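## Task

Put a blank into each of the four vise stations and clamp each one by pushing that station's valve knob inward (pulling the knob outward unclamps it). Then set the selector to JOB, let the amber lamp atop the cabinet go dark, and key in CR, ET, ER, DS, CS, DR, ES, CT, DT in exactly that sequence, each one a single time, with no other keys registered. Only the key the machine registers matters, and it can differ from the key physically pressed. The machine begins in TEACH mode, where presses are not counted; in TEACH a press lights up the key it registers (every key's name is printed beneath it), but this works only while all four stations are empty. When finished, no blank may extend beyond either end of its station's moving jaw, and anything that stays in place only because the robot holds it does not count.

## Robot and tools

ROBOT AND FRAME. Two arms, left_arm and right_arm, each ending in a two-finger gripper. All positions share one world frame: origin on the table surface midway between the arms, +z up, +x pointing away from the robot across the table, left_arm mounted on the +y side. The arm names do not refer to sides of any camera image. Printed hand positions may be slightly wrong, more so at long reach. Joint ranges (rad, base to gripper): waist -6.283..6.283, shoulder -2.059..2.094, elbow -3.927..0.192, forearm roll -6.283..6.283, wrist pitch -1.693..3.142, wrist roll -6.283..6.283. Load limits (N m): waist 47.5, shoulder 47.5, elbow 28.5, forearm roll 28.5, wrist pitch 19, wrist roll 19; a carried object adds load.

GRIPPER AXES. Fingers extend along the gripper's own +z and close along its y. The reported end_effector_position is the spot between the pads when shut, about 2 cm short of the fingertips; closing pushes the tips roughly 10 mm further along +z.

ROW LAYOUT (shared by both motion tools). One row is 14 numbers, each in [-1, 1], always covering both arms: left_arm dx, dy, dz, rx, ry, rz, opening, then right_arm dx, dy, dz, rx, ry, rz, opening. dx..rz are offsets, not poses, expressed in that gripper's own axes; 1.0 equals 0.6 m of travel or 180 degrees of turn, and rx, ry, rz are one combined rotation vector. opening is absolute: +1 is fully open (0.084 m), -1 is shut.

execute_actions(actions): a list of actions run in sequence. Each action is a table of at most 15 rows; every row lasts one 1/30 s control step, and if fewer than 15 rows are given, the final row repeats to fill 15 steps. Every row is an offset from the gripper's measured pose at the start of that action (for a call's first action, the pose most recently reported in this scene), not from the previous row. An empty list simply returns state and images. Each step the commanded pose is clipped to 70 mm and 16 degrees from the measured pose, so long offsets need several actions; after an action the arm only continues to its last clipped pose. The result lists positions at some steps, with HELD plus an arm label where that arm's row was partly held back.

move(target, speed, blocking): target is one 14-number row, offsets measured from the pose shown in the latest result that had one; opening is sent when the move starts. Both grippers follow straight paths that finish together, lasting 0.5 to 10 s (cut off at 10 s). speed is m/s, 0.002 to 0.5, default 0.25; rotation is capped at twice that in rad/s. Paths ignore obstacles and the other arm, may lag, drift, or exceed speed near full extension. Faster contact hits harder; aiming further beyond the contact point presses harder. The result adds a move: line giving the ending (done, off_target, moving, held, fault; an arm not named is done) and any limits (paced means the sent pose was clipped; held means a check blocked some steps, after which the arm may surge), plus each gripper's distance to its target. blocking=false returns after 0.5 s while motion continues; you must call wait or stop before any further move or execute_actions.

wait(seconds): 0 to 10; arms keep their last command, a running move continues, and it returns early when that move ends. stop(): brakes a running move; it needs room, more at speed; fingers keep moving. zoom_image(camera, region): region [x0, y0, x1, y1] in pixels of that camera's latest image, at most 504 by 504. finished_scene(scene): pass the current scene number once the goal holds on its own; irreversible; its result reports success and gives the next task.

RESULTS. The state line shows, per arm, end_effector_position (m), end_effector_quat_wxyz and velocities (m/s, rad/s) in the world frame. Hand target lines give the pose each controller is now driving toward. A pose unreachable line means the clearance check altered or blocked that arm's command. grip_measured is the finger opening on the same scale as opening. MOTOR HOT appears from 65 °C; at 80 °C an OVER-TEMPERATURE FAULT brakes that arm until it cools. Images arrive from cam_head_left, cam_head_right, cam_high, cam_left_wrist, cam_right_wrist, each 504x504.

GRIPPING. To hold something, keep commanding an opening well under grip_measured; the bigger the gap, the firmer the squeeze (about 24 N per pad on parts up to roughly 6 cm). Closing fast can squeeze harder. Resending grip_measured still grips lightly; wide parts may slip.

AVOID. Never let objects leave the table, and avoid drops, slams, hard impacts and heavy pushes. Keep the arms from striking or pressing each other. If contact torque reaches a joint's limit, that arm backs off, freezes 10 s and skips the remainder of the call. Loose objects may occasionally get a brief nudge. For an arm meant to stay put, send the offset back to its intended pose in a reply's first call and zeros afterward, always with its intended opening; an arm blocked by an object keeps pushing until commanded otherwise. Blanks must stay clamped and the machine must hold its state without the robot.

Each tool is called as name([rows], argument=value, ...), one row to a line, values as JSON.

## Session

execute_actions(actions=[])

Scene clock: 0.00 s.
left_arm: end_effector_position=(+0.2983, +0.5616, +0.3845) grip_measured=+1.00 end_effector_quat_wxyz=(+0.019, +0.771, -0.622, +0.134) end_effector_velocity=(-0.000, +0.000, +0.000) end_effector_angular_velocity=(+0.001, -0.001, +0.001) | right_arm: end_effector_position=(+0.3060, -0.0703, +0.3950) grip_measured=+1.00 end_effector_quat_wxyz=(-0.094, +0.127, +0.966, -0.203) end_effector_velocity=(+0.000, +0.000, +0.000) end_effector_angular_velocity=(+0.001, -0.000, +0.000)
Joint positions: left_arm=[ 0.801 -0.194 -1.36  -0.271  1.577  2.196  0.084] | right_arm=[ 0.904  0.58  -2.46  -0.091  2.324 -2.074  0.084]
Joint velocities: left_arm=[ 0.001 -0.002  0.    -0.    -0.    -0.    -0.   ] | right_arm=[-0. -0. -0.  0. -0. -0. -0.]
Hand target (left_arm): +0.298, +0.562, +0.385; +0.019, +0.771, -0.622, +0.134
Hand target (right_arm): +0.306, -0.070, +0.395; -0.094, +0.127, +0.966, -0.203

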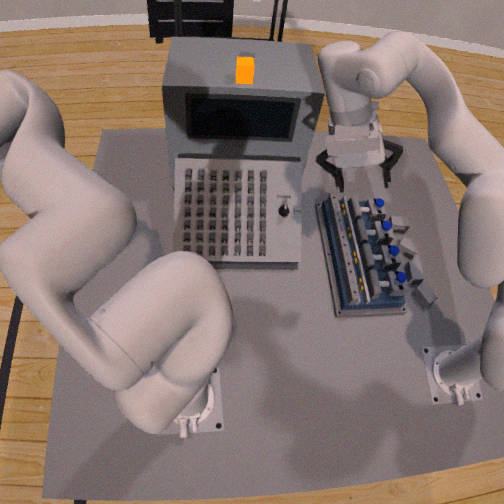

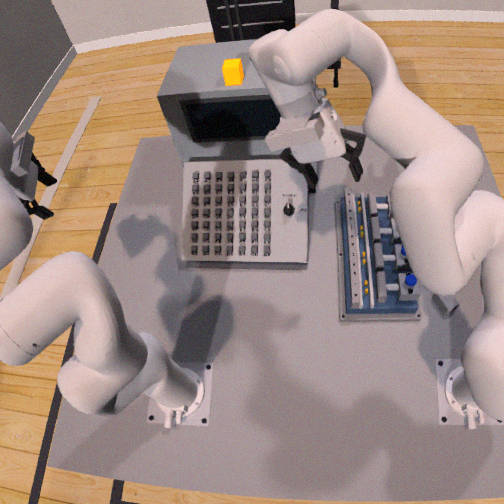

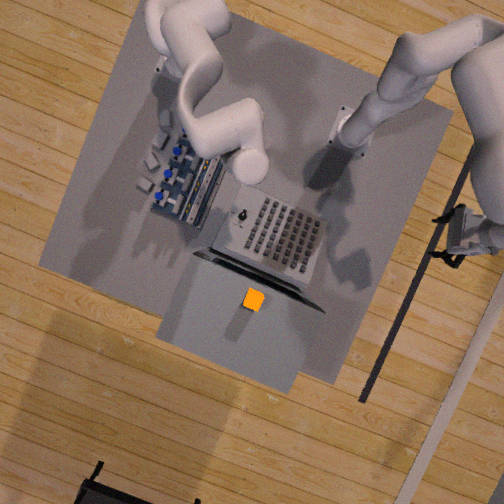

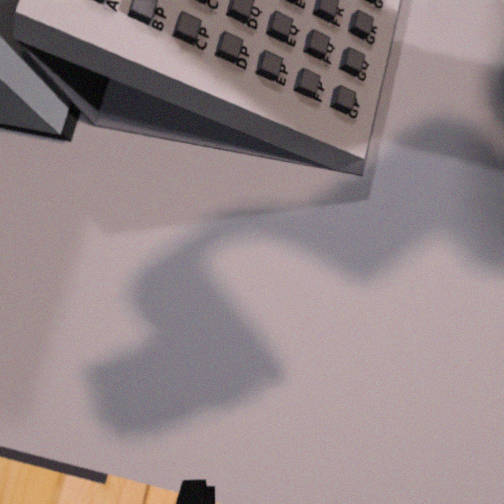

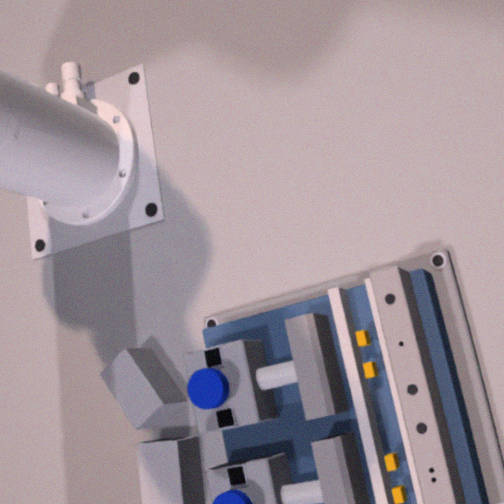

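zoom_image(camera="cam_head_right", region=[160,140,330,280])

zoom_image(camera="cam_head_left", region=[300,180,460,330])

zoom_image(camera="cam_high", region=[120,90,350,300])

Region (160, 140, 330, 280) of cam_head_right's 504x504 image, scaled by 2.965, with more detail than that image has; it fills the top 415 rows of this view, and the rest is white.

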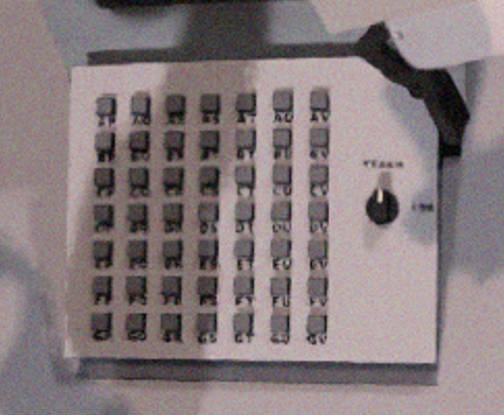

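Region (300, 180, 460, 330) of cam_head_left's 504x504 image, scaled by 3.150, with more detail than that image has; it fills the top 472 rows of this view, and the rest is white.

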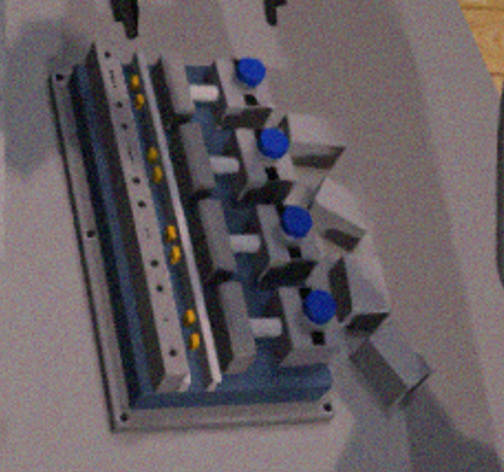

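Region (120, 90, 350, 300) of cam_high's 504x504 image, scaled by 2.191, with more detail than that image has; it fills the top 460 rows of this view, and the rest is white.

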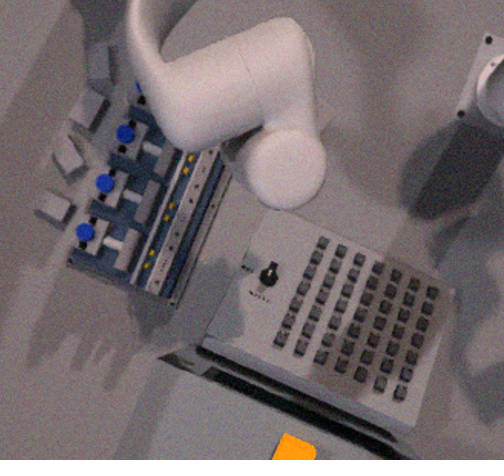

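move(target=[0.447,0,0.288,-0.052,-0.069,0.067,-1,-0.113,-0.138,0.167,-0.131,-0.061,-0.082,1], speed=0.35)

Scene clock: 5.57 s.
left_arm: end_effector_position=(+0.3805, +0.2723, +0.2800) grip_measured=-1.00 end_effector_quat_wxyz=(+0.001, +0.708, -0.706, +0.002) end_effector_velocity=(-0.000, -0.002, -0.002) end_effector_angular_velocity=(+0.003, +0.008, -0.002) | right_arm: end_effector_position=(+0.3301, -0.1998, +0.3306) grip_measured=+1.00 end_effector_quat_wxyz=(+0.000, -0.001, +1.000, -0.000) end_effector_velocity=(+0.000, -0.001, -0.000) end_effector_angular_velocity=(+0.007, -0.003, +0.003)
Joint positions: left_arm=[-0.105 -0.248 -1.03  -0.003  1.276  1.501  0.   ] | right_arm=[ 0.589 -0.272 -1.152 -0.001  1.424 -2.604  0.084]
Joint velocities: left_arm=[-0.006  0.007 -0.002  0.002  0.003 -0.005  0.   ] | right_arm=[-0.005 -0.007  0.009  0.005 -0.008 -0.009  0.   ]
Hand target (left_arm): +0.380, +0.272, +0.280; +0.001, +0.708, -0.706, +0.001
Hand target (right_arm): +0.330, -0.200, +0.331; +0.001, -0.001, +1.000, +0.000
Off the commanded pose (left_arm): 0.001 m, 0 deg.
Off the commanded pose (right_arm): 0.000 m, 0 deg.
move: done

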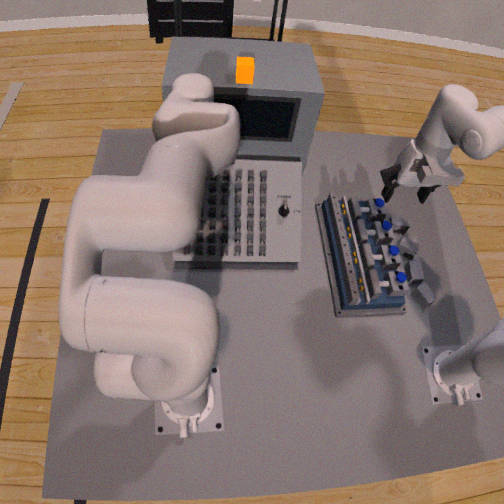

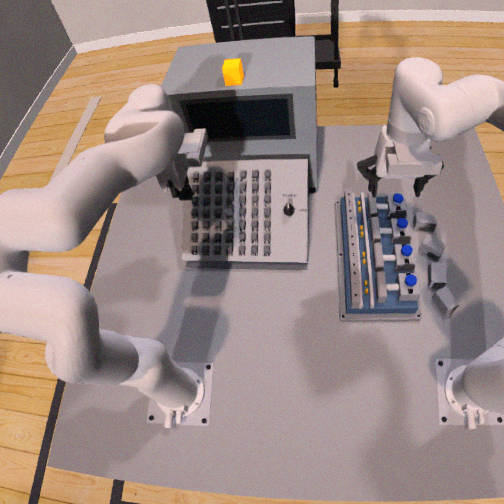

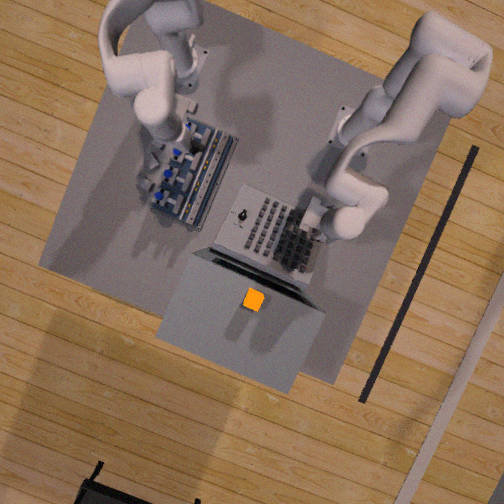

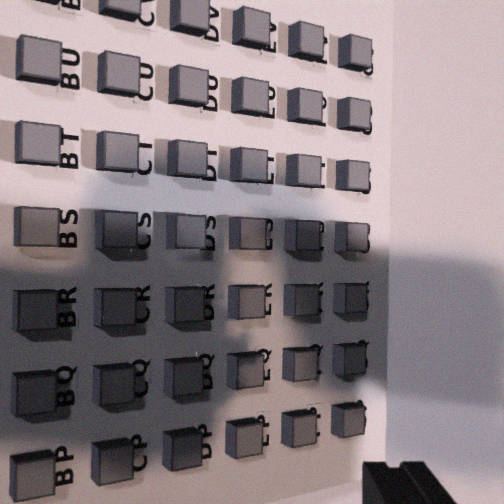

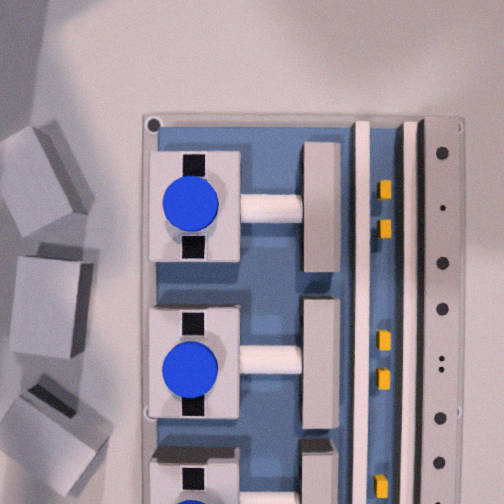

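move(target=[0.05,0,0.12,0,0,0,-1,0,-0.08,0.12,0,0,0,1])

Scene clock: 7.37 s.
left_arm: end_effector_position=(+0.3808, +0.2423, +0.2086) grip_measured=-1.00 end_effector_quat_wxyz=(+0.000, +0.708, -0.706, +0.002) end_effector_velocity=(-0.002, -0.000, -0.004) end_effector_angular_velocity=(+0.001, +0.007, +0.000) | right_arm: end_effector_position=(+0.3301, -0.2476, +0.2591) grip_measured=+1.00 end_effector_quat_wxyz=(+0.001, -0.002, +1.000, -0.000) end_effector_velocity=(-0.001, -0.001, -0.003) end_effector_angular_velocity=(-0.001, +0.003, -0.000)
Joint positions: left_arm=[-0.178 -0.193 -0.876 -0.004  1.067  1.428  0.   ] | right_arm=[ 0.481 -0.345 -0.883 -0.001  1.226 -2.713  0.084]
Joint velocities: left_arm=[-0.001  0.004  0.006  0.001 -0.003 -0.002  0.   ] | right_arm=[-0.003 -0.001  0.008  0.    -0.004 -0.002  0.   ]
Hand target (left_arm): +0.381, +0.242, +0.208; +0.001, +0.708, -0.706, +0.002
Hand target (right_arm): +0.330, -0.248, +0.259; +0.000, -0.001, +1.000, -0.000
Off the commanded pose (left_arm): 0.001 m, 0 deg.
Off the commanded pose (right_arm): 0.001 m, 0 deg.
move: done

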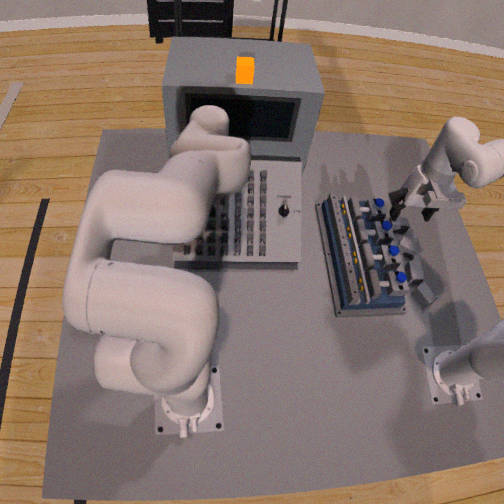

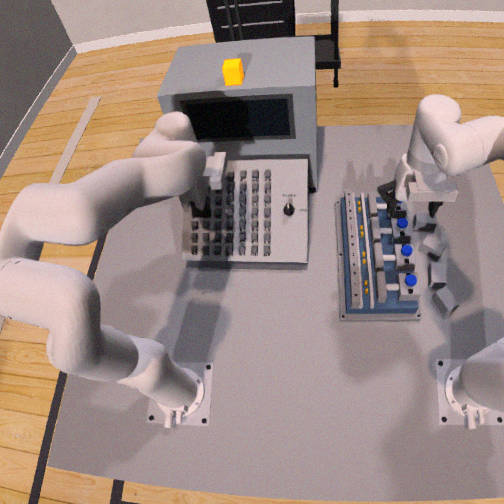

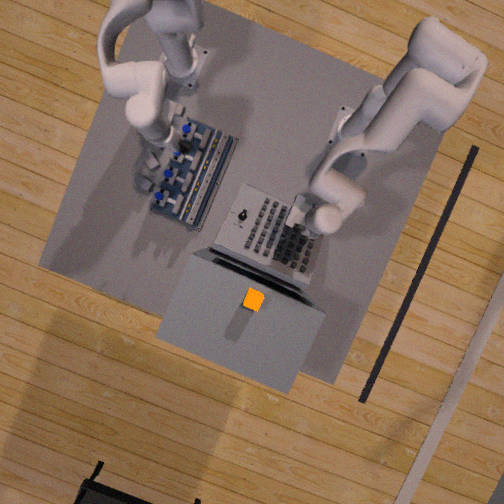

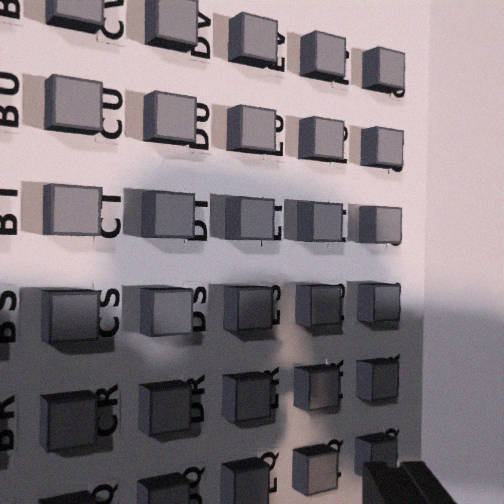

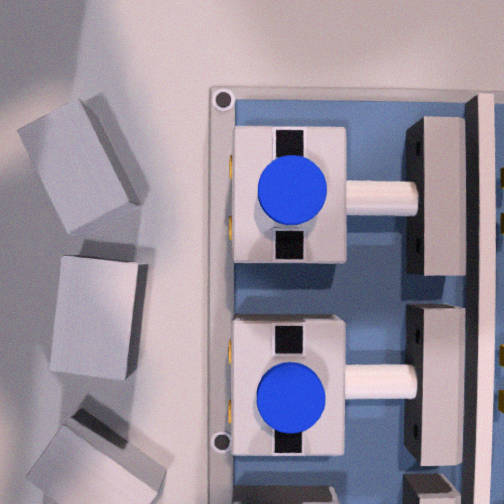

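move(target=[0.057,-0.05,0.09,0,0,0,-1,0,0,0.08,0,0,0,-1])

Scene clock: 10.00 s.
left_arm: end_effector_position=(+0.4110, +0.2082, +0.1553) grip_measured=-1.00 end_effector_quat_wxyz=(+0.000, +0.708, -0.706, +0.002) end_effector_velocity=(-0.000, -0.001, -0.002) end_effector_angular_velocity=(-0.001, +0.004, +0.001) | right_arm: end_effector_position=(+0.3301, -0.2475, +0.2114) grip_measured=-1.00 end_effector_quat_wxyz=(+0.001, -0.002, +1.000, -0.000) end_effector_velocity=(-0.001, -0.000, -0.002) end_effector_angular_velocity=(-0.001, +0.004, -0.000)
Joint positions: left_arm=[-0.244 -0.007 -0.914 -0.004  0.917  1.362  0.   ] | right_arm=[ 0.481 -0.312 -0.773 -0.001  1.083 -2.713  0.   ]
Joint velocities: left_arm=[-0.001  0.006  0.    -0.002 -0.002 -0.001  0.   ] | right_arm=[ 0.     0.002  0.003  0.001 -0.002 -0.     0.   ]
Hand target (left_arm): +0.411, +0.208, +0.155; +0.000, +0.708, -0.706, +0.002
Hand target (right_arm): +0.330, -0.248, +0.211; +0.001, -0.002, +1.000, -0.000
Off the commanded pose (left_arm): 0.000 m, 0 deg.
Off the commanded pose (right_arm): 0.000 m, 0 deg.
move: done

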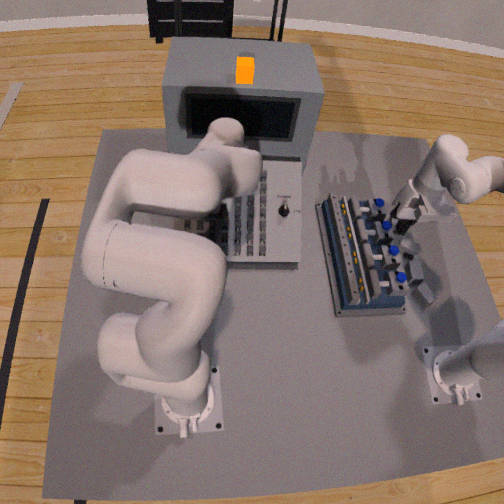

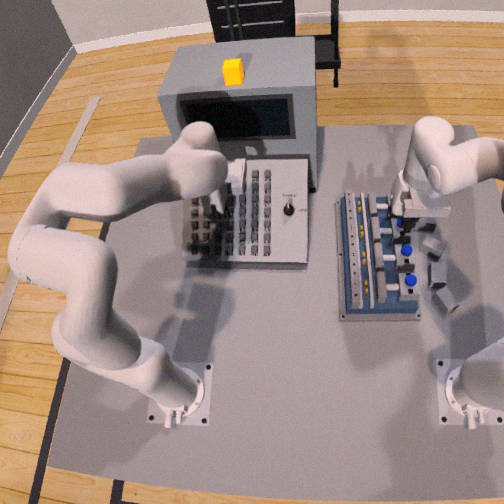

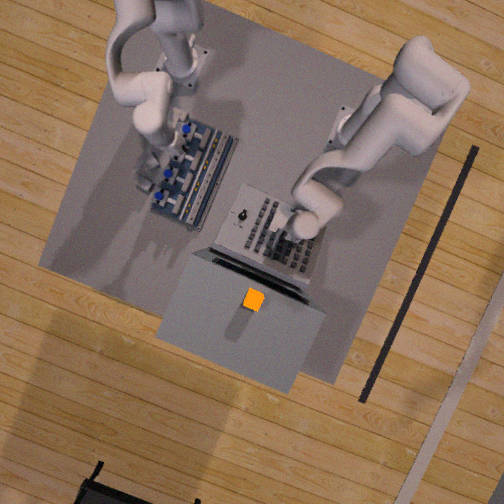

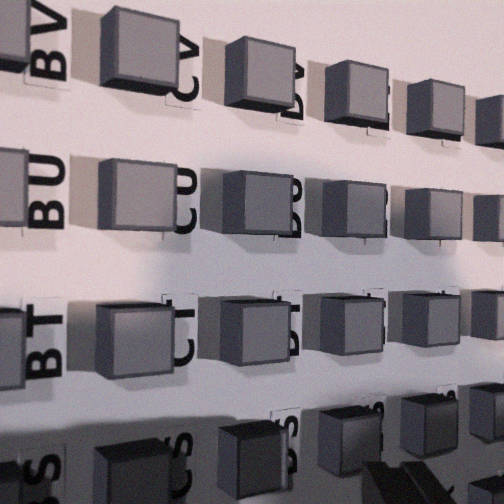

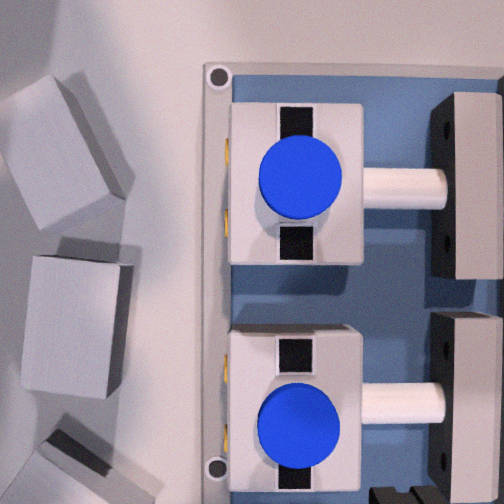

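move(target=[0,0,0.075,0,0,0,-1,0,0,0,0,0,0,-1], speed=0.1)

Scene clock: 11.53 s.
left_arm: end_effector_position=(+0.4120, +0.2081, +0.1212) grip_measured=-1.00 end_effector_quat_wxyz=(-0.003, +0.708, -0.706, +0.007) end_effector_velocity=(-0.002, +0.000, +0.000) end_effector_angular_velocity=(-0.003, -0.015, +0.003) | right_arm: end_effector_position=(+0.3301, -0.2475, +0.2114) grip_measured=-1.00 end_effector_quat_wxyz=(+0.001, -0.002, +1.000, -0.000) end_effector_velocity=(-0.000, +0.001, -0.000) end_effector_angular_velocity=(+0.003, +0.002, -0.001)
Joint positions: left_arm=[-0.244  0.045 -0.864 -0.004  0.805  1.363  0.   ] | right_arm=[ 0.481 -0.312 -0.773 -0.001  1.083 -2.713  0.   ]
Joint velocities: left_arm=[ 0.    -0.015  0.022  0.    -0.022 -0.003 -0.   ] | right_arm=[ 0.     0.     0.     0.003 -0.    -0.     0.   ]
Hand target (left_arm): +0.411, +0.208, +0.111; +0.000, +0.709, -0.706, +0.002
Hand target (right_arm): +0.330, -0.248, +0.211; +0.001, -0.002, +1.000, -0.000
Off the commanded pose (left_arm): 0.011 m, 1 deg.
Off the commanded pose (right_arm): 0.000 m, 0 deg.
move: off_target (left_arm)

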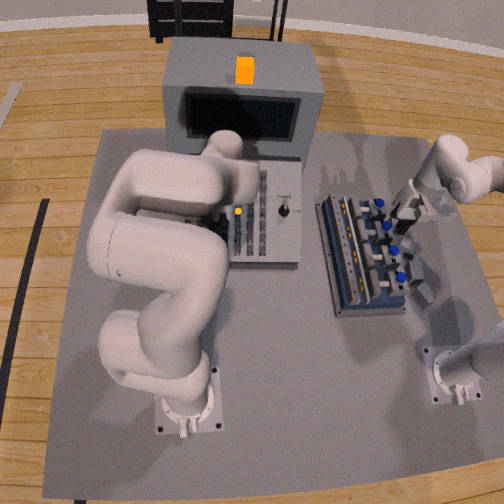

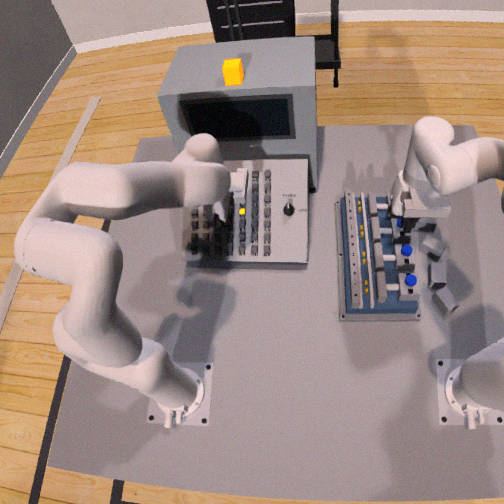

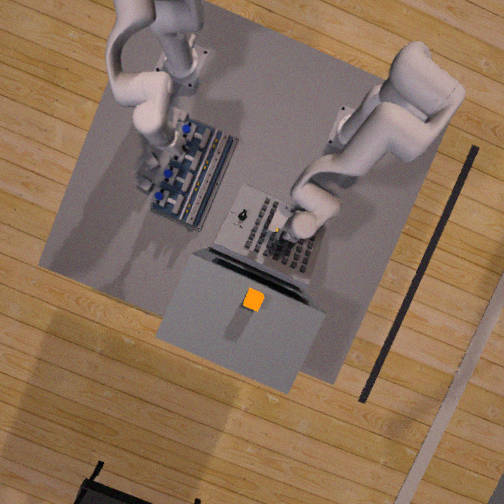

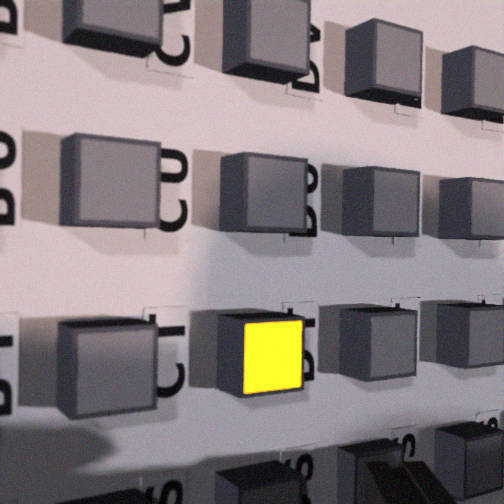

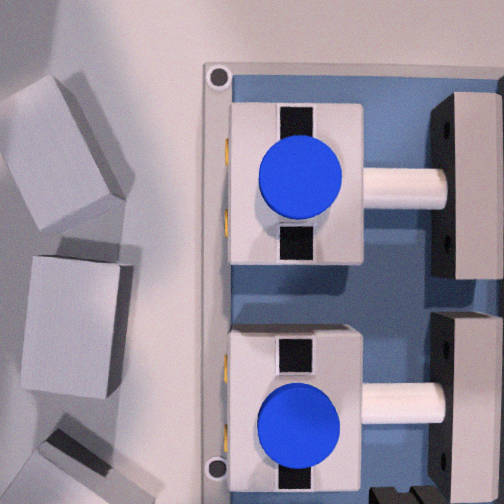

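execute_actions([
  [[0,0,-0.015,0,0,0,-1,0,0,0,0,0,0,-1],[0,0,-0.03,0,0,0,-1,0,0,0,0,0,0,-1],[0,0,-0.037,0,0,0,-1,0,0,0,0,0,0,-1],[0,0,-0.037,0,0,0,-1,0,0,0,0,0,0,-1],[0,0,-0.037,0,0,0,-1,0,0,0,0,0,0,-1],[0,0,-0.037,0,0,0,-1,0,0,0,0,0,0,-1],[0.03,-0.003,-0.037,0,0,0,-1,0,0,0,0,0,0,-1],[0.06,-0.005,-0.037,0,0,0,-1,0,0,0,0,0,0,-1]],
])

Scene clock: 14.27 s.
left_arm: end_effector_position=(+0.4135, +0.1739, +0.1422) grip_measured=-1.00 end_effector_quat_wxyz=(-0.002, +0.708, -0.707, +0.006) end_effector_velocity=(+0.009, -0.025, +0.006) end_effector_angular_velocity=(+0.011, +0.002, +0.019) | right_arm: end_effector_position=(+0.3301, -0.2475, +0.2114) grip_measured=-1.00 end_effector_quat_wxyz=(+0.001, -0.002, +1.000, -0.000) end_effector_velocity=(-0.000, -0.000, -0.000) end_effector_angular_velocity=(-0.001, -0.000, +0.000)
Joint positions: left_arm=[-0.316  0.041 -0.928 -0.004  0.874  1.293  0.   ] | right_arm=[ 0.481 -0.312 -0.773 -0.001  1.083 -2.713  0.   ]
Joint velocities: left_arm=[-0.051  0.042 -0.07   0.014  0.033 -0.078  0.   ] | right_arm=[-0.    -0.001  0.001 -0.001  0.     0.     0.   ]
Hand target (left_arm): +0.415, +0.172, +0.144; -0.002, +0.708, -0.706, +0.007
Hand target (right_arm): +0.330, -0.248, +0.211; +0.001, -0.002, +1.000, -0.000
Off the commanded pose (left_arm): 0.003 m, 0 deg.
Off the commanded pose (right_arm): 0.000 m, 0 deg.
Step readings (end_effector_position):
0: left_arm (+0.4116, +0.2081, +0.1211) | right_arm (+0.3301, -0.2475, +0.2114)
1: left_arm (+0.4116, +0.2081, +0.1212) | right_arm (+0.3301, -0.2475, +0.2114)
2: left_arm (+0.4113, +0.2081, +0.1224) | right_arm (+0.3301, -0.2475, +0.2114)
4: left_arm (+0.4098, +0.2084, +0.1257) | right_arm (+0.3301, -0.2475, +0.2114)
8: left_arm (+0.4107, +0.2061, +0.1373) | right_arm (+0.3301, -0.2475, +0.2114)
15: end_effector_position above

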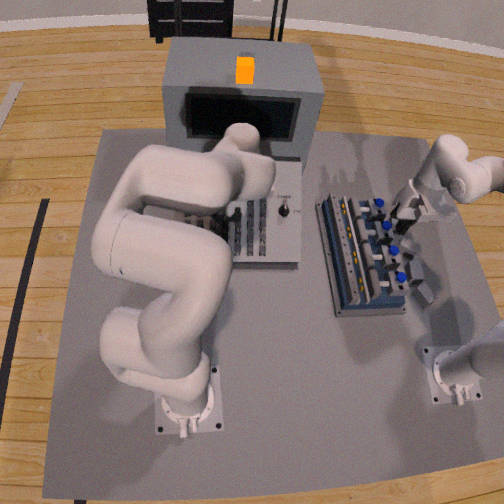

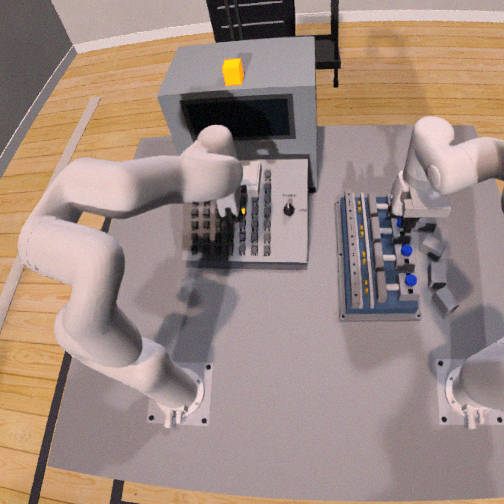

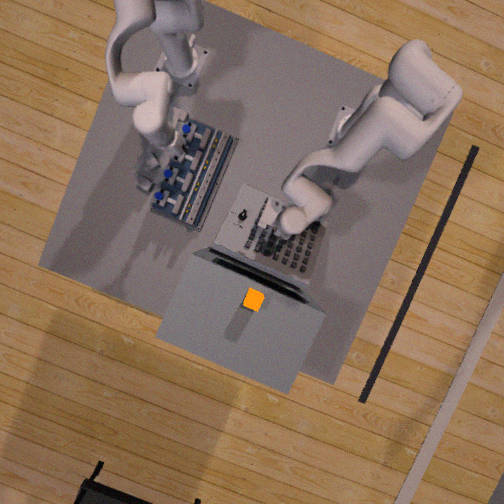

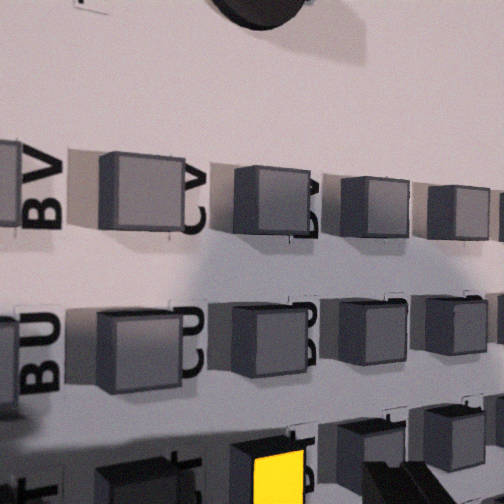

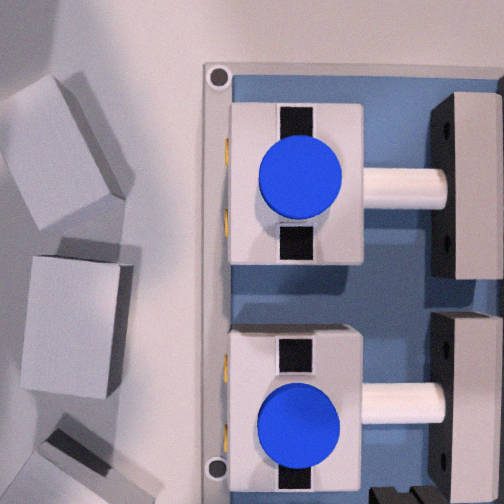

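execute_actions([
  [[0.003,-0.003,0.01,0,0,0,-1,0,0,0,0,0,0,-1],[0.003,-0.003,0.02,0,0,0,-1,0,0,0,0,0,0,-1],[0.003,-0.003,0.026,0,0,0,-1,0,0,0,0,0,0,-1],[0.003,-0.003,0.032,0,0,0,-1,0,0,0,0,0,0,-1],[0.003,-0.003,0.038,0,0,0,-1,0,0,0,0,0,0,-1],[0.003,-0.003,0.044,0,0,0,-1,0,0,0,0,0,0,-1]],
  [[0,0,-0.1,0,0,0,-1,0,0,0,0,0,0,-1],[0,0,-0.1,0,0,0,-1,0,0,0,0,0,0,-1],[0,0,-0.1,0,0,0,-1,0,0,0,0,0,0,-1],[0,0,-0.1,0,0,0,-1,0,0,0,0,0,0,-1],[0,0,-0.1,0,0,0,-1,0,0,0,0,0,0,-1],[-0.11,0,-0.1,0,0,0,-1,0,0,0,0,0,0,-1]],
])

Scene clock: 16.60 s.
left_arm: end_effector_position=(+0.4159, +0.2355, +0.1801) grip_measured=-1.00 end_effector_quat_wxyz=(-0.005, +0.709, -0.706, +0.010) end_effector_velocity=(+0.012, +0.031, +0.027) end_effector_angular_velocity=(-0.024, -0.033, -0.036) | right_arm: end_effector_position=(+0.3301, -0.2475, +0.2114) grip_measured=-1.00 end_effector_quat_wxyz=(+0.001, -0.002, +1.000, -0.000) end_effector_velocity=(-0.001, -0.000, -0.001) end_effector_angular_velocity=(-0.001, +0.001, +0.001)
Joint positions: left_arm=[-0.181 -0.054 -0.933 -0.005  0.965  1.425  0.   ] | right_arm=[ 0.481 -0.312 -0.773 -0.001  1.083 -2.713  0.   ]
Joint velocities: left_arm=[ 0.082 -0.035 -0.035 -0.027  0.034  0.133  0.   ] | right_arm=[ 0.    -0.     0.001  0.     0.    -0.     0.   ]
Hand target (left_arm): +0.417, +0.238, +0.183; -0.005, +0.708, -0.707, +0.012
Hand target (right_arm): +0.330, -0.248, +0.211; +0.001, -0.002, +1.000, -0.000
Off the commanded pose (left_arm): 0.004 m, 0 deg.
Off the commanded pose (right_arm): 0.000 m, 0 deg.
Step readings (end_effector_position; steps 1 to 15: 1st action; 16 to 30: 2nd action):
0: left_arm (+0.4147, +0.1721, +0.1436) | right_arm (+0.3301, -0.2475, +0.2114)
1: left_arm (+0.4147, +0.1721, +0.1435) | right_arm (+0.3301, -0.2475, +0.2114)
2: left_arm (+0.4152, +0.1720, +0.1429) | right_arm (+0.3301, -0.2475, +0.2114)
4: left_arm (+0.4159, +0.1719, +0.1378) | right_arm (+0.3301, -0.2475, +0.2114)
8: left_arm (+0.4163, +0.1719, +0.1253) | right_arm (+0.3301, -0.2475, +0.2114)
15: left_arm (+0.4185, +0.1713, +0.1236) | right_arm (+0.3301, -0.2475, +0.2114)
16: left_arm (+0.4184, +0.1713, +0.1237) | right_arm (+0.3301, -0.2475, +0.2114)
17: left_arm (+0.4181, +0.1714, +0.1250) | right_arm (+0.3301, -0.2475, +0.2114)
19: left_arm (+0.4147, +0.1722, +0.1363) | right_arm (+0.3301, -0.2475, +0.2114)
23: left_arm (+0.4189, +0.1821, +0.1742) | right_arm (+0.3301, -0.2475, +0.2114)
30: end_effector_position above

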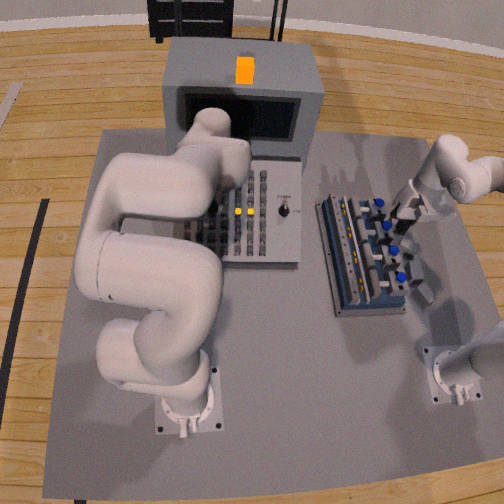

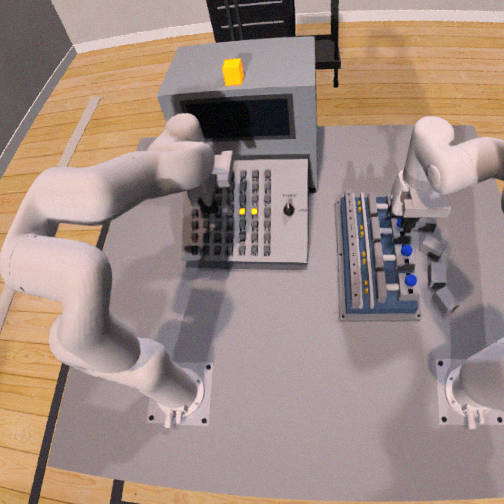

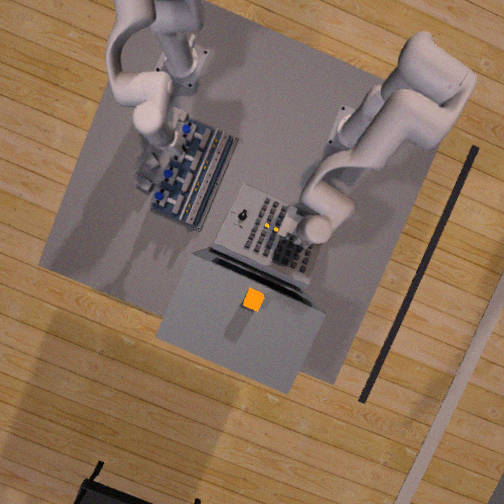

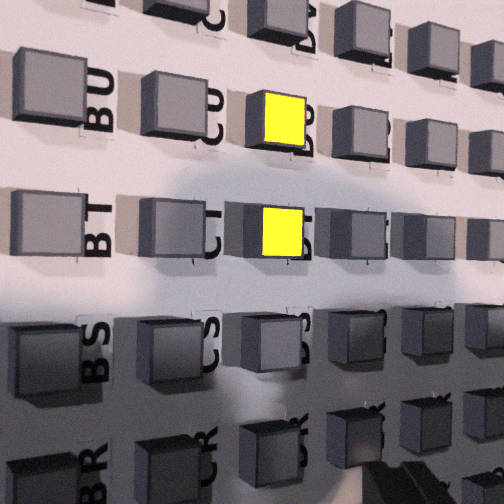

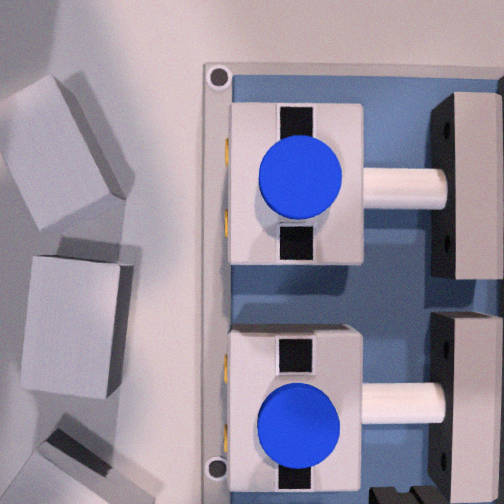

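execute_actions([
  [[-0.04,-0.03,0.01,-0.006,-0.002,0,-1,0,0,0,0,0,0,-1],[-0.059,-0.048,0.015,-0.006,-0.002,0,-1,0,0,0,0,0,0,-1],[-0.059,-0.048,0.02,-0.006,-0.002,0,-1,0,0,0,0,0,0,-1],[-0.059,-0.048,0.03,-0.006,-0.002,0,-1,0,0,0,0,0,0,-1]],
  [[0,0,0.015,0,0,0,-1,0,0,0,0,0,0,-1],[0,0,0.025,0,0,0,-1,0,0,0,0,0,0,-1],[0,0,0.035,0,0,0,-1,0,0,0,0,0,0,-1],[0,0,0.045,0,0,0,-1,0,0,0,0,0,0,-1]],
  [[0,0,-0.04,-0.003,0,0,-1,0,0,0,0,0,0,-1],[0,0,-0.04,-0.003,0,0,-1,0,0,0,0,0,0,-1],[0,0,-0.04,-0.003,0,0,-1,0,0,0,0,0,0,-1],[0,0,-0.04,-0.003,0,0,-1,0,0,0,0,0,0,-1],[0,0.05,-0.03,-0.003,0,0,-1,0,0,0,0,0,0,-1],[0,0.05,-0.03,-0.003,0,0,-1,0,0,0,0,0,0,-1],[0,0.05,-0.01,-0.003,0,0,-1,0,0,0,0,0,0,-1]],
  [[0,0,0.015,0,0,0,-1,0,0,0,0,0,0,-1],[0,0,0.025,0,0,0,-1,0,0,0,0,0,0,-1],[0,0,0.035,0,0,0,-1,0,0,0,0,0,0,-1],[0,0,0.045,0,0,0,-1,0,0,0,0,0,0,-1]],
  [[0,0,-0.04,-0.003,0,0,-1,0,0,0,0,0,0,-1],[0,0,-0.04,-0.003,0,0,-1,0,0,0,0,0,0,-1],[0,0,-0.04,-0.003,0,0,-1,0,0,0,0,0,0,-1],[0,0,-0.04,-0.003,0,0,-1,0,0,0,0,0,0,-1],[0.055,0.05,-0.03,-0.003,0,0,-1,0,0,0,0,0,0,-1],[0.055,0.05,-0.03,-0.003,0,0,-1,0,0,0,0,0,0,-1],[0.055,0.05,-0.01,-0.003,0,0,-1,0,0,0,0,0,0,-1]],
  [[0,0,0.015,0,0,0,-1,0,0,0,0,0,0,-1],[0,0,0.025,0,0,0,-1,0,0,0,0,0,0,-1],[0,0,0.035,0,0,0,-1,0,0,0,0,0,0,-1],[0,0,0.045,0,0,0,-1,0,0,0,0,0,0,-1]],
  [[0,0,-0.11,0,0,0,-1,0,0,0,0,0,0,-1],[0,0,-0.11,0,0,0,-1,0,0,0,0,0,0,-1],[0,0,-0.11,0,0,0,-1,0,0,0,0,0,0,-1],[0,0,-0.11,0,0,0,-1,0,0,0,0,0,0,-1],[-0.055,0,-0.14,0,0,0,-1,0,0,0,0,0,0,-1]],
])

Scene clock: 23.73 s.
left_arm: end_effector_position=(+0.3847, +0.2707, +0.1854) grip_measured=-1.00 end_effector_quat_wxyz=(+0.007, +0.708, -0.706, -0.007) end_effector_velocity=(-0.009, +0.010, +0.009) end_effector_angular_velocity=(-0.001, +0.043, -0.015) | right_arm: end_effector_position=(+0.3301, -0.2475, +0.2114) grip_measured=-1.00 end_effector_quat_wxyz=(+0.001, -0.002, +1.000, -0.000) end_effector_velocity=(-0.000, -0.000, +0.000) end_effector_angular_velocity=(+0.000, -0.001, -0.000)
Joint positions: left_arm=[-0.109 -0.147 -0.859 -0.003  1.026  1.497  0.   ] | right_arm=[ 0.481 -0.312 -0.773 -0.001  1.083 -2.713  0.   ]
Joint velocities: left_arm=[ 0.023 -0.012 -0.023 -0.004  0.078  0.04   0.   ] | right_arm=[-0.    -0.002  0.001 -0.    -0.     0.     0.   ]
Hand target (left_arm): +0.385, +0.272, +0.188; +0.007, +0.708, -0.706, -0.006
Hand target (right_arm): +0.330, -0.248, +0.211; +0.001, -0.002, +1.000, -0.000
Off the commanded pose (left_arm): 0.003 m, 0 deg.
Off the commanded pose (right_arm): 0.000 m, 0 deg.
Step readings (end_effector_position; steps 1 to 15: 1st action; 16 to 30: 2nd action; 31 to 45: 3rd action; 46 to 60: 4th action; 61 to 75: 5th action; 76 to 90: 6th action; 91 to 105: 7th action):
0: left_arm (+0.4171, +0.2377, +0.1830) | right_arm (+0.3301, -0.2475, +0.2114)
1: left_arm (+0.4171, +0.2378, +0.1829) | right_arm (+0.3301, -0.2475, +0.2114)
2: left_arm (+0.4186, +0.2395, +0.1826) | right_arm (+0.3301, -0.2475, +0.2114)
4: left_arm (+0.4283, +0.2517, +0.1791) | right_arm (+0.3301, -0.2475, +0.2114)
8: left_arm (+0.4397, +0.2688, +0.1648) | right_arm (+0.3301, -0.2475, +0.2114)
15: left_arm (+0.4449, +0.2706, +0.1631) | right_arm (+0.3301, -0.2475, +0.2114)
16: left_arm (+0.4450, +0.2706, +0.1630) | right_arm (+0.3301, -0.2475, +0.2114)
17: left_arm (+0.4454, +0.2706, +0.1622) | right_arm (+0.3301, -0.2475, +0.2114)
19: left_arm (+0.4458, +0.2705, +0.1565) | right_arm (+0.3301, -0.2475, +0.2114)
23: left_arm (+0.4448, +0.2705, +0.1431) | right_arm (+0.3301, -0.2475, +0.2114)
30: left_arm (+0.4451, +0.2705, +0.1421) | right_arm (+0.3301, -0.2475, +0.2114)
31: left_arm (+0.4450, +0.2705, +0.1422) | right_arm (+0.3301, -0.2475, +0.2114)
32: left_arm (+0.4447, +0.2706, +0.1433) | right_arm (+0.3301, -0.2475, +0.2114)
34: left_arm (+0.4432, +0.2706, +0.1481) | right_arm (+0.3301, -0.2475, +0.2114)
38: left_arm (+0.4351, +0.2704, +0.1595) | right_arm (+0.3301, -0.2475, +0.2114)
45: left_arm (+0.4149, +0.2705, +0.1466) | right_arm (+0.3301, -0.2475, +0.2114)
46: left_arm (+0.4152, +0.2705, +0.1471) | right_arm (+0.3301, -0.2475, +0.2114)
47: left_arm (+0.4159, +0.2704, +0.1466) | right_arm (+0.3301, -0.2475, +0.2114)
49: left_arm (+0.4162, +0.2705, +0.1406) | right_arm (+0.3301, -0.2475, +0.2114)
53: left_arm (+0.4133, +0.2706, +0.1235) | right_arm (+0.3301, -0.2475, +0.2114)
60: left_arm (+0.4142, +0.2706, +0.1229) | right_arm (+0.3301, -0.2475, +0.2114)
61: left_arm (+0.4141, +0.2706, +0.1228) | right_arm (+0.3301, -0.2475, +0.2114)
62: left_arm (+0.4138, +0.2706, +0.1239) | right_arm (+0.3301, -0.2475, +0.2114)
64: left_arm (+0.4128, +0.2707, +0.1293) | right_arm (+0.3301, -0.2475, +0.2114)
68: left_arm (+0.4046, +0.2558, +0.1404) | right_arm (+0.3301, -0.2475, +0.2114)
75: left_arm (+0.3842, +0.2385, +0.1280) | right_arm (+0.3301, -0.2475, +0.2114)
76: left_arm (+0.3846, +0.2381, +0.1284) | right_arm (+0.3301, -0.2475, +0.2114)
77: left_arm (+0.3852, +0.2380, +0.1279) | right_arm (+0.3301, -0.2475, +0.2114)
79: left_arm (+0.3854, +0.2382, +0.1218) | right_arm (+0.3301, -0.2475, +0.2114)
83: left_arm (+0.3820, +0.2388, +0.1046) | right_arm (+0.3301, -0.2475, +0.2114)
90: left_arm (+0.3831, +0.2387, +0.1038) | right_arm (+0.3301, -0.2475, +0.2114)
91: left_arm (+0.3831, +0.2387, +0.1038) | right_arm (+0.3301, -0.2475, +0.2114)
92: left_arm (+0.3828, +0.2387, +0.1050) | right_arm (+0.3301, -0.2475, +0.2114)
94: left_arm (+0.3813, +0.2389, +0.1170) | right_arm (+0.3301, -0.2475, +0.2114)
98: left_arm (+0.3892, +0.2516, +0.1667) | right_arm (+0.3301, -0.2475, +0.2114)
105: end_effector_position above

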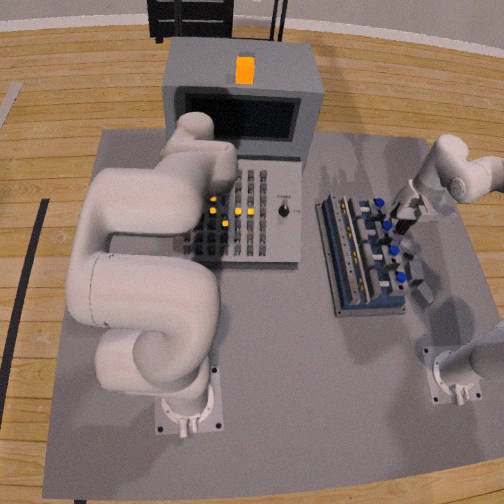

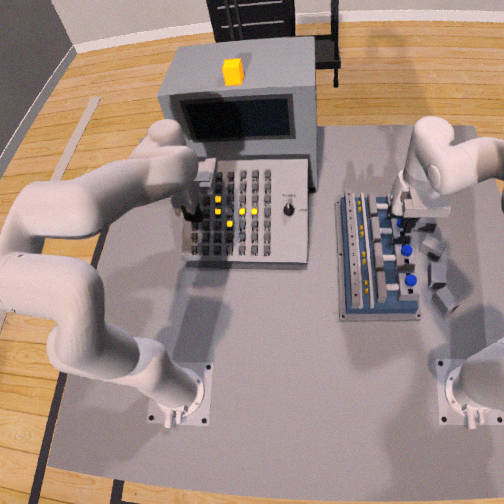

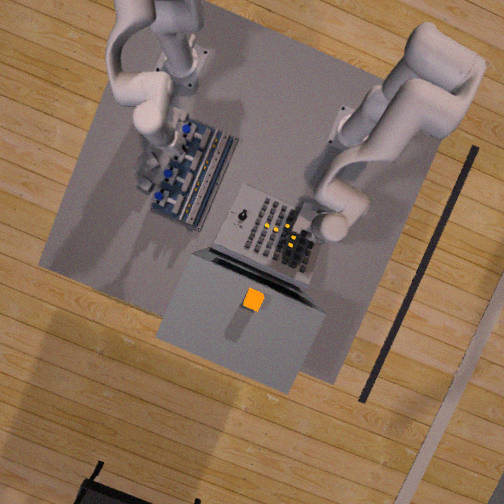

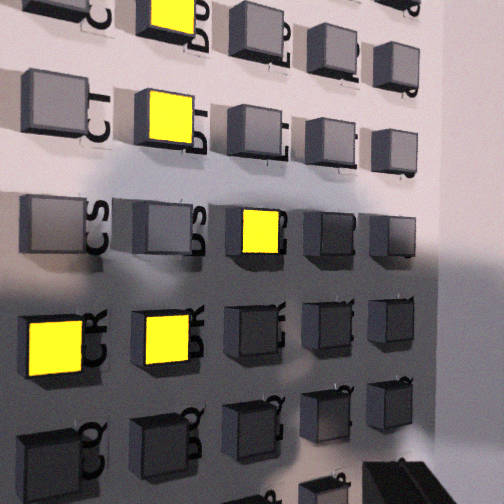

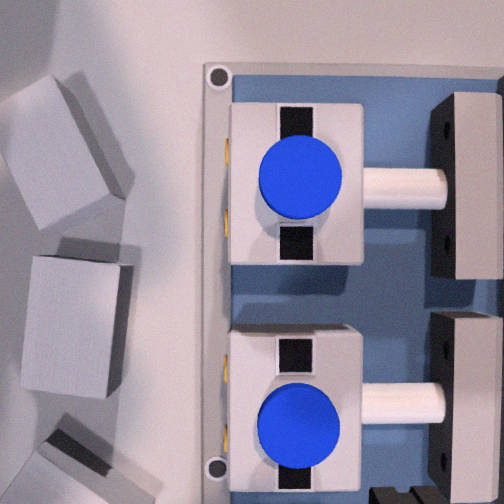

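move(target=[0.2,-0.06,-0.04,0.005,0,0,0.3,0.042,-0.1825,0.185,0,0,-0.467,0.7], speed=0.5)

Scene clock: 28.83 s.
left_arm: end_effector_position=(+0.4213, +0.1509, +0.2086) grip_measured=+0.29 end_effector_quat_wxyz=(+0.002, +0.708, -0.706, -0.001) end_effector_velocity=(+0.000, -0.000, +0.000) end_effector_angular_velocity=(+0.000, -0.001, -0.000) | right_arm: end_effector_position=(+0.3053, -0.3571, +0.1006) grip_measured=+0.70 end_effector_quat_wxyz=(-0.000, +0.671, -0.742, +0.001) end_effector_velocity=(-0.001, -0.000, -0.001) end_effector_angular_velocity=(+0.005, +0.005, +0.007)
Joint positions: left_arm=[-0.358  0.018 -1.107 -0.003  1.093  1.247  0.056] | right_arm=[ 0.202 -0.327 -0.41  -0.002  0.734 -4.458  0.073]
Joint velocities: left_arm=[-0.001  0.001 -0.002  0.001  0.    -0.001  0.   ] | right_arm=[-0.004  0.003  0.001  0.009 -0.    -0.018 -0.   ]
Hand target (left_arm): +0.421, +0.151, +0.209; +0.002, +0.708, -0.706, -0.001
Hand target (right_arm): +0.305, -0.357, +0.100; +0.000, -0.671, +0.741, -0.001
Off the commanded pose (left_arm): 0.000 m, 0 deg.
Off the commanded pose (right_arm): 0.000 m, 0 deg.
move: done

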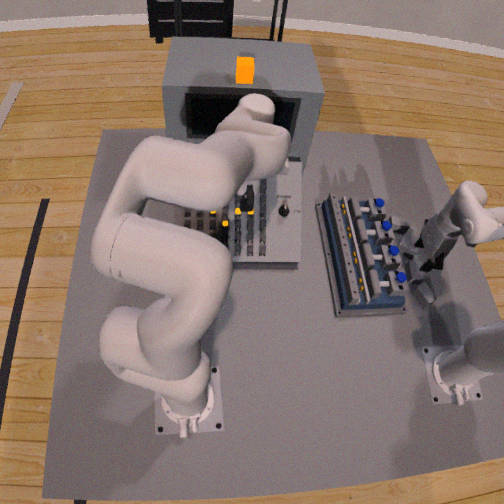

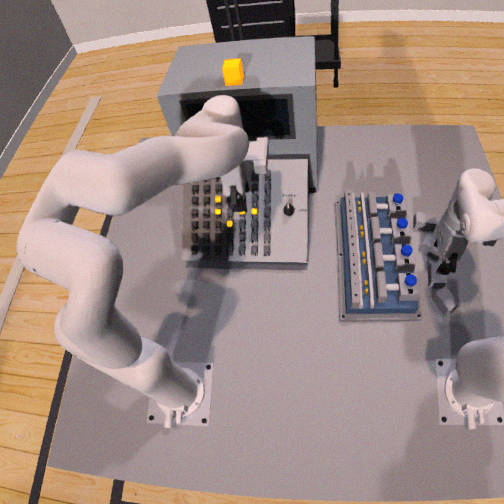

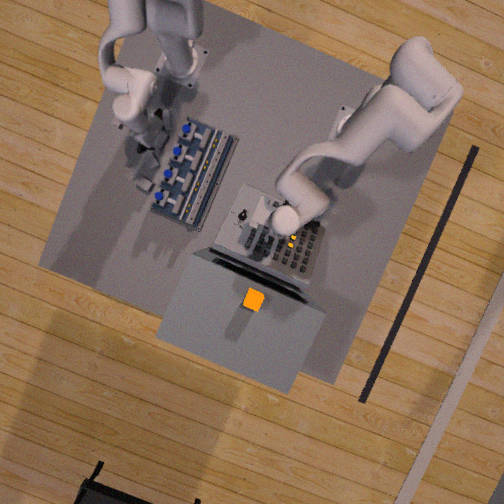

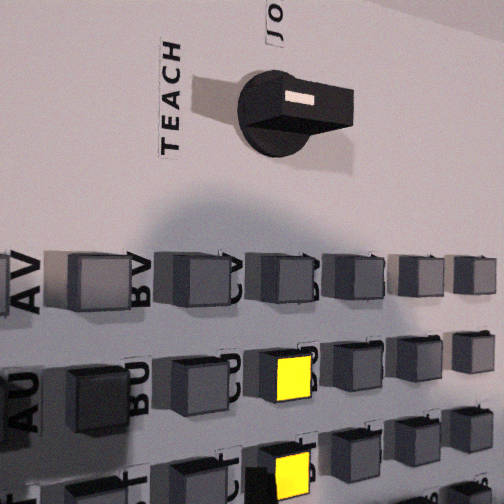

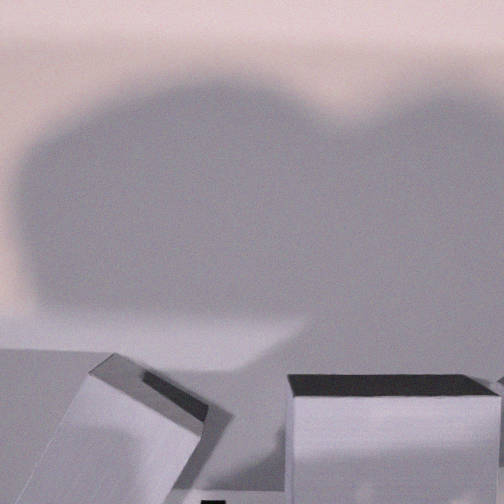

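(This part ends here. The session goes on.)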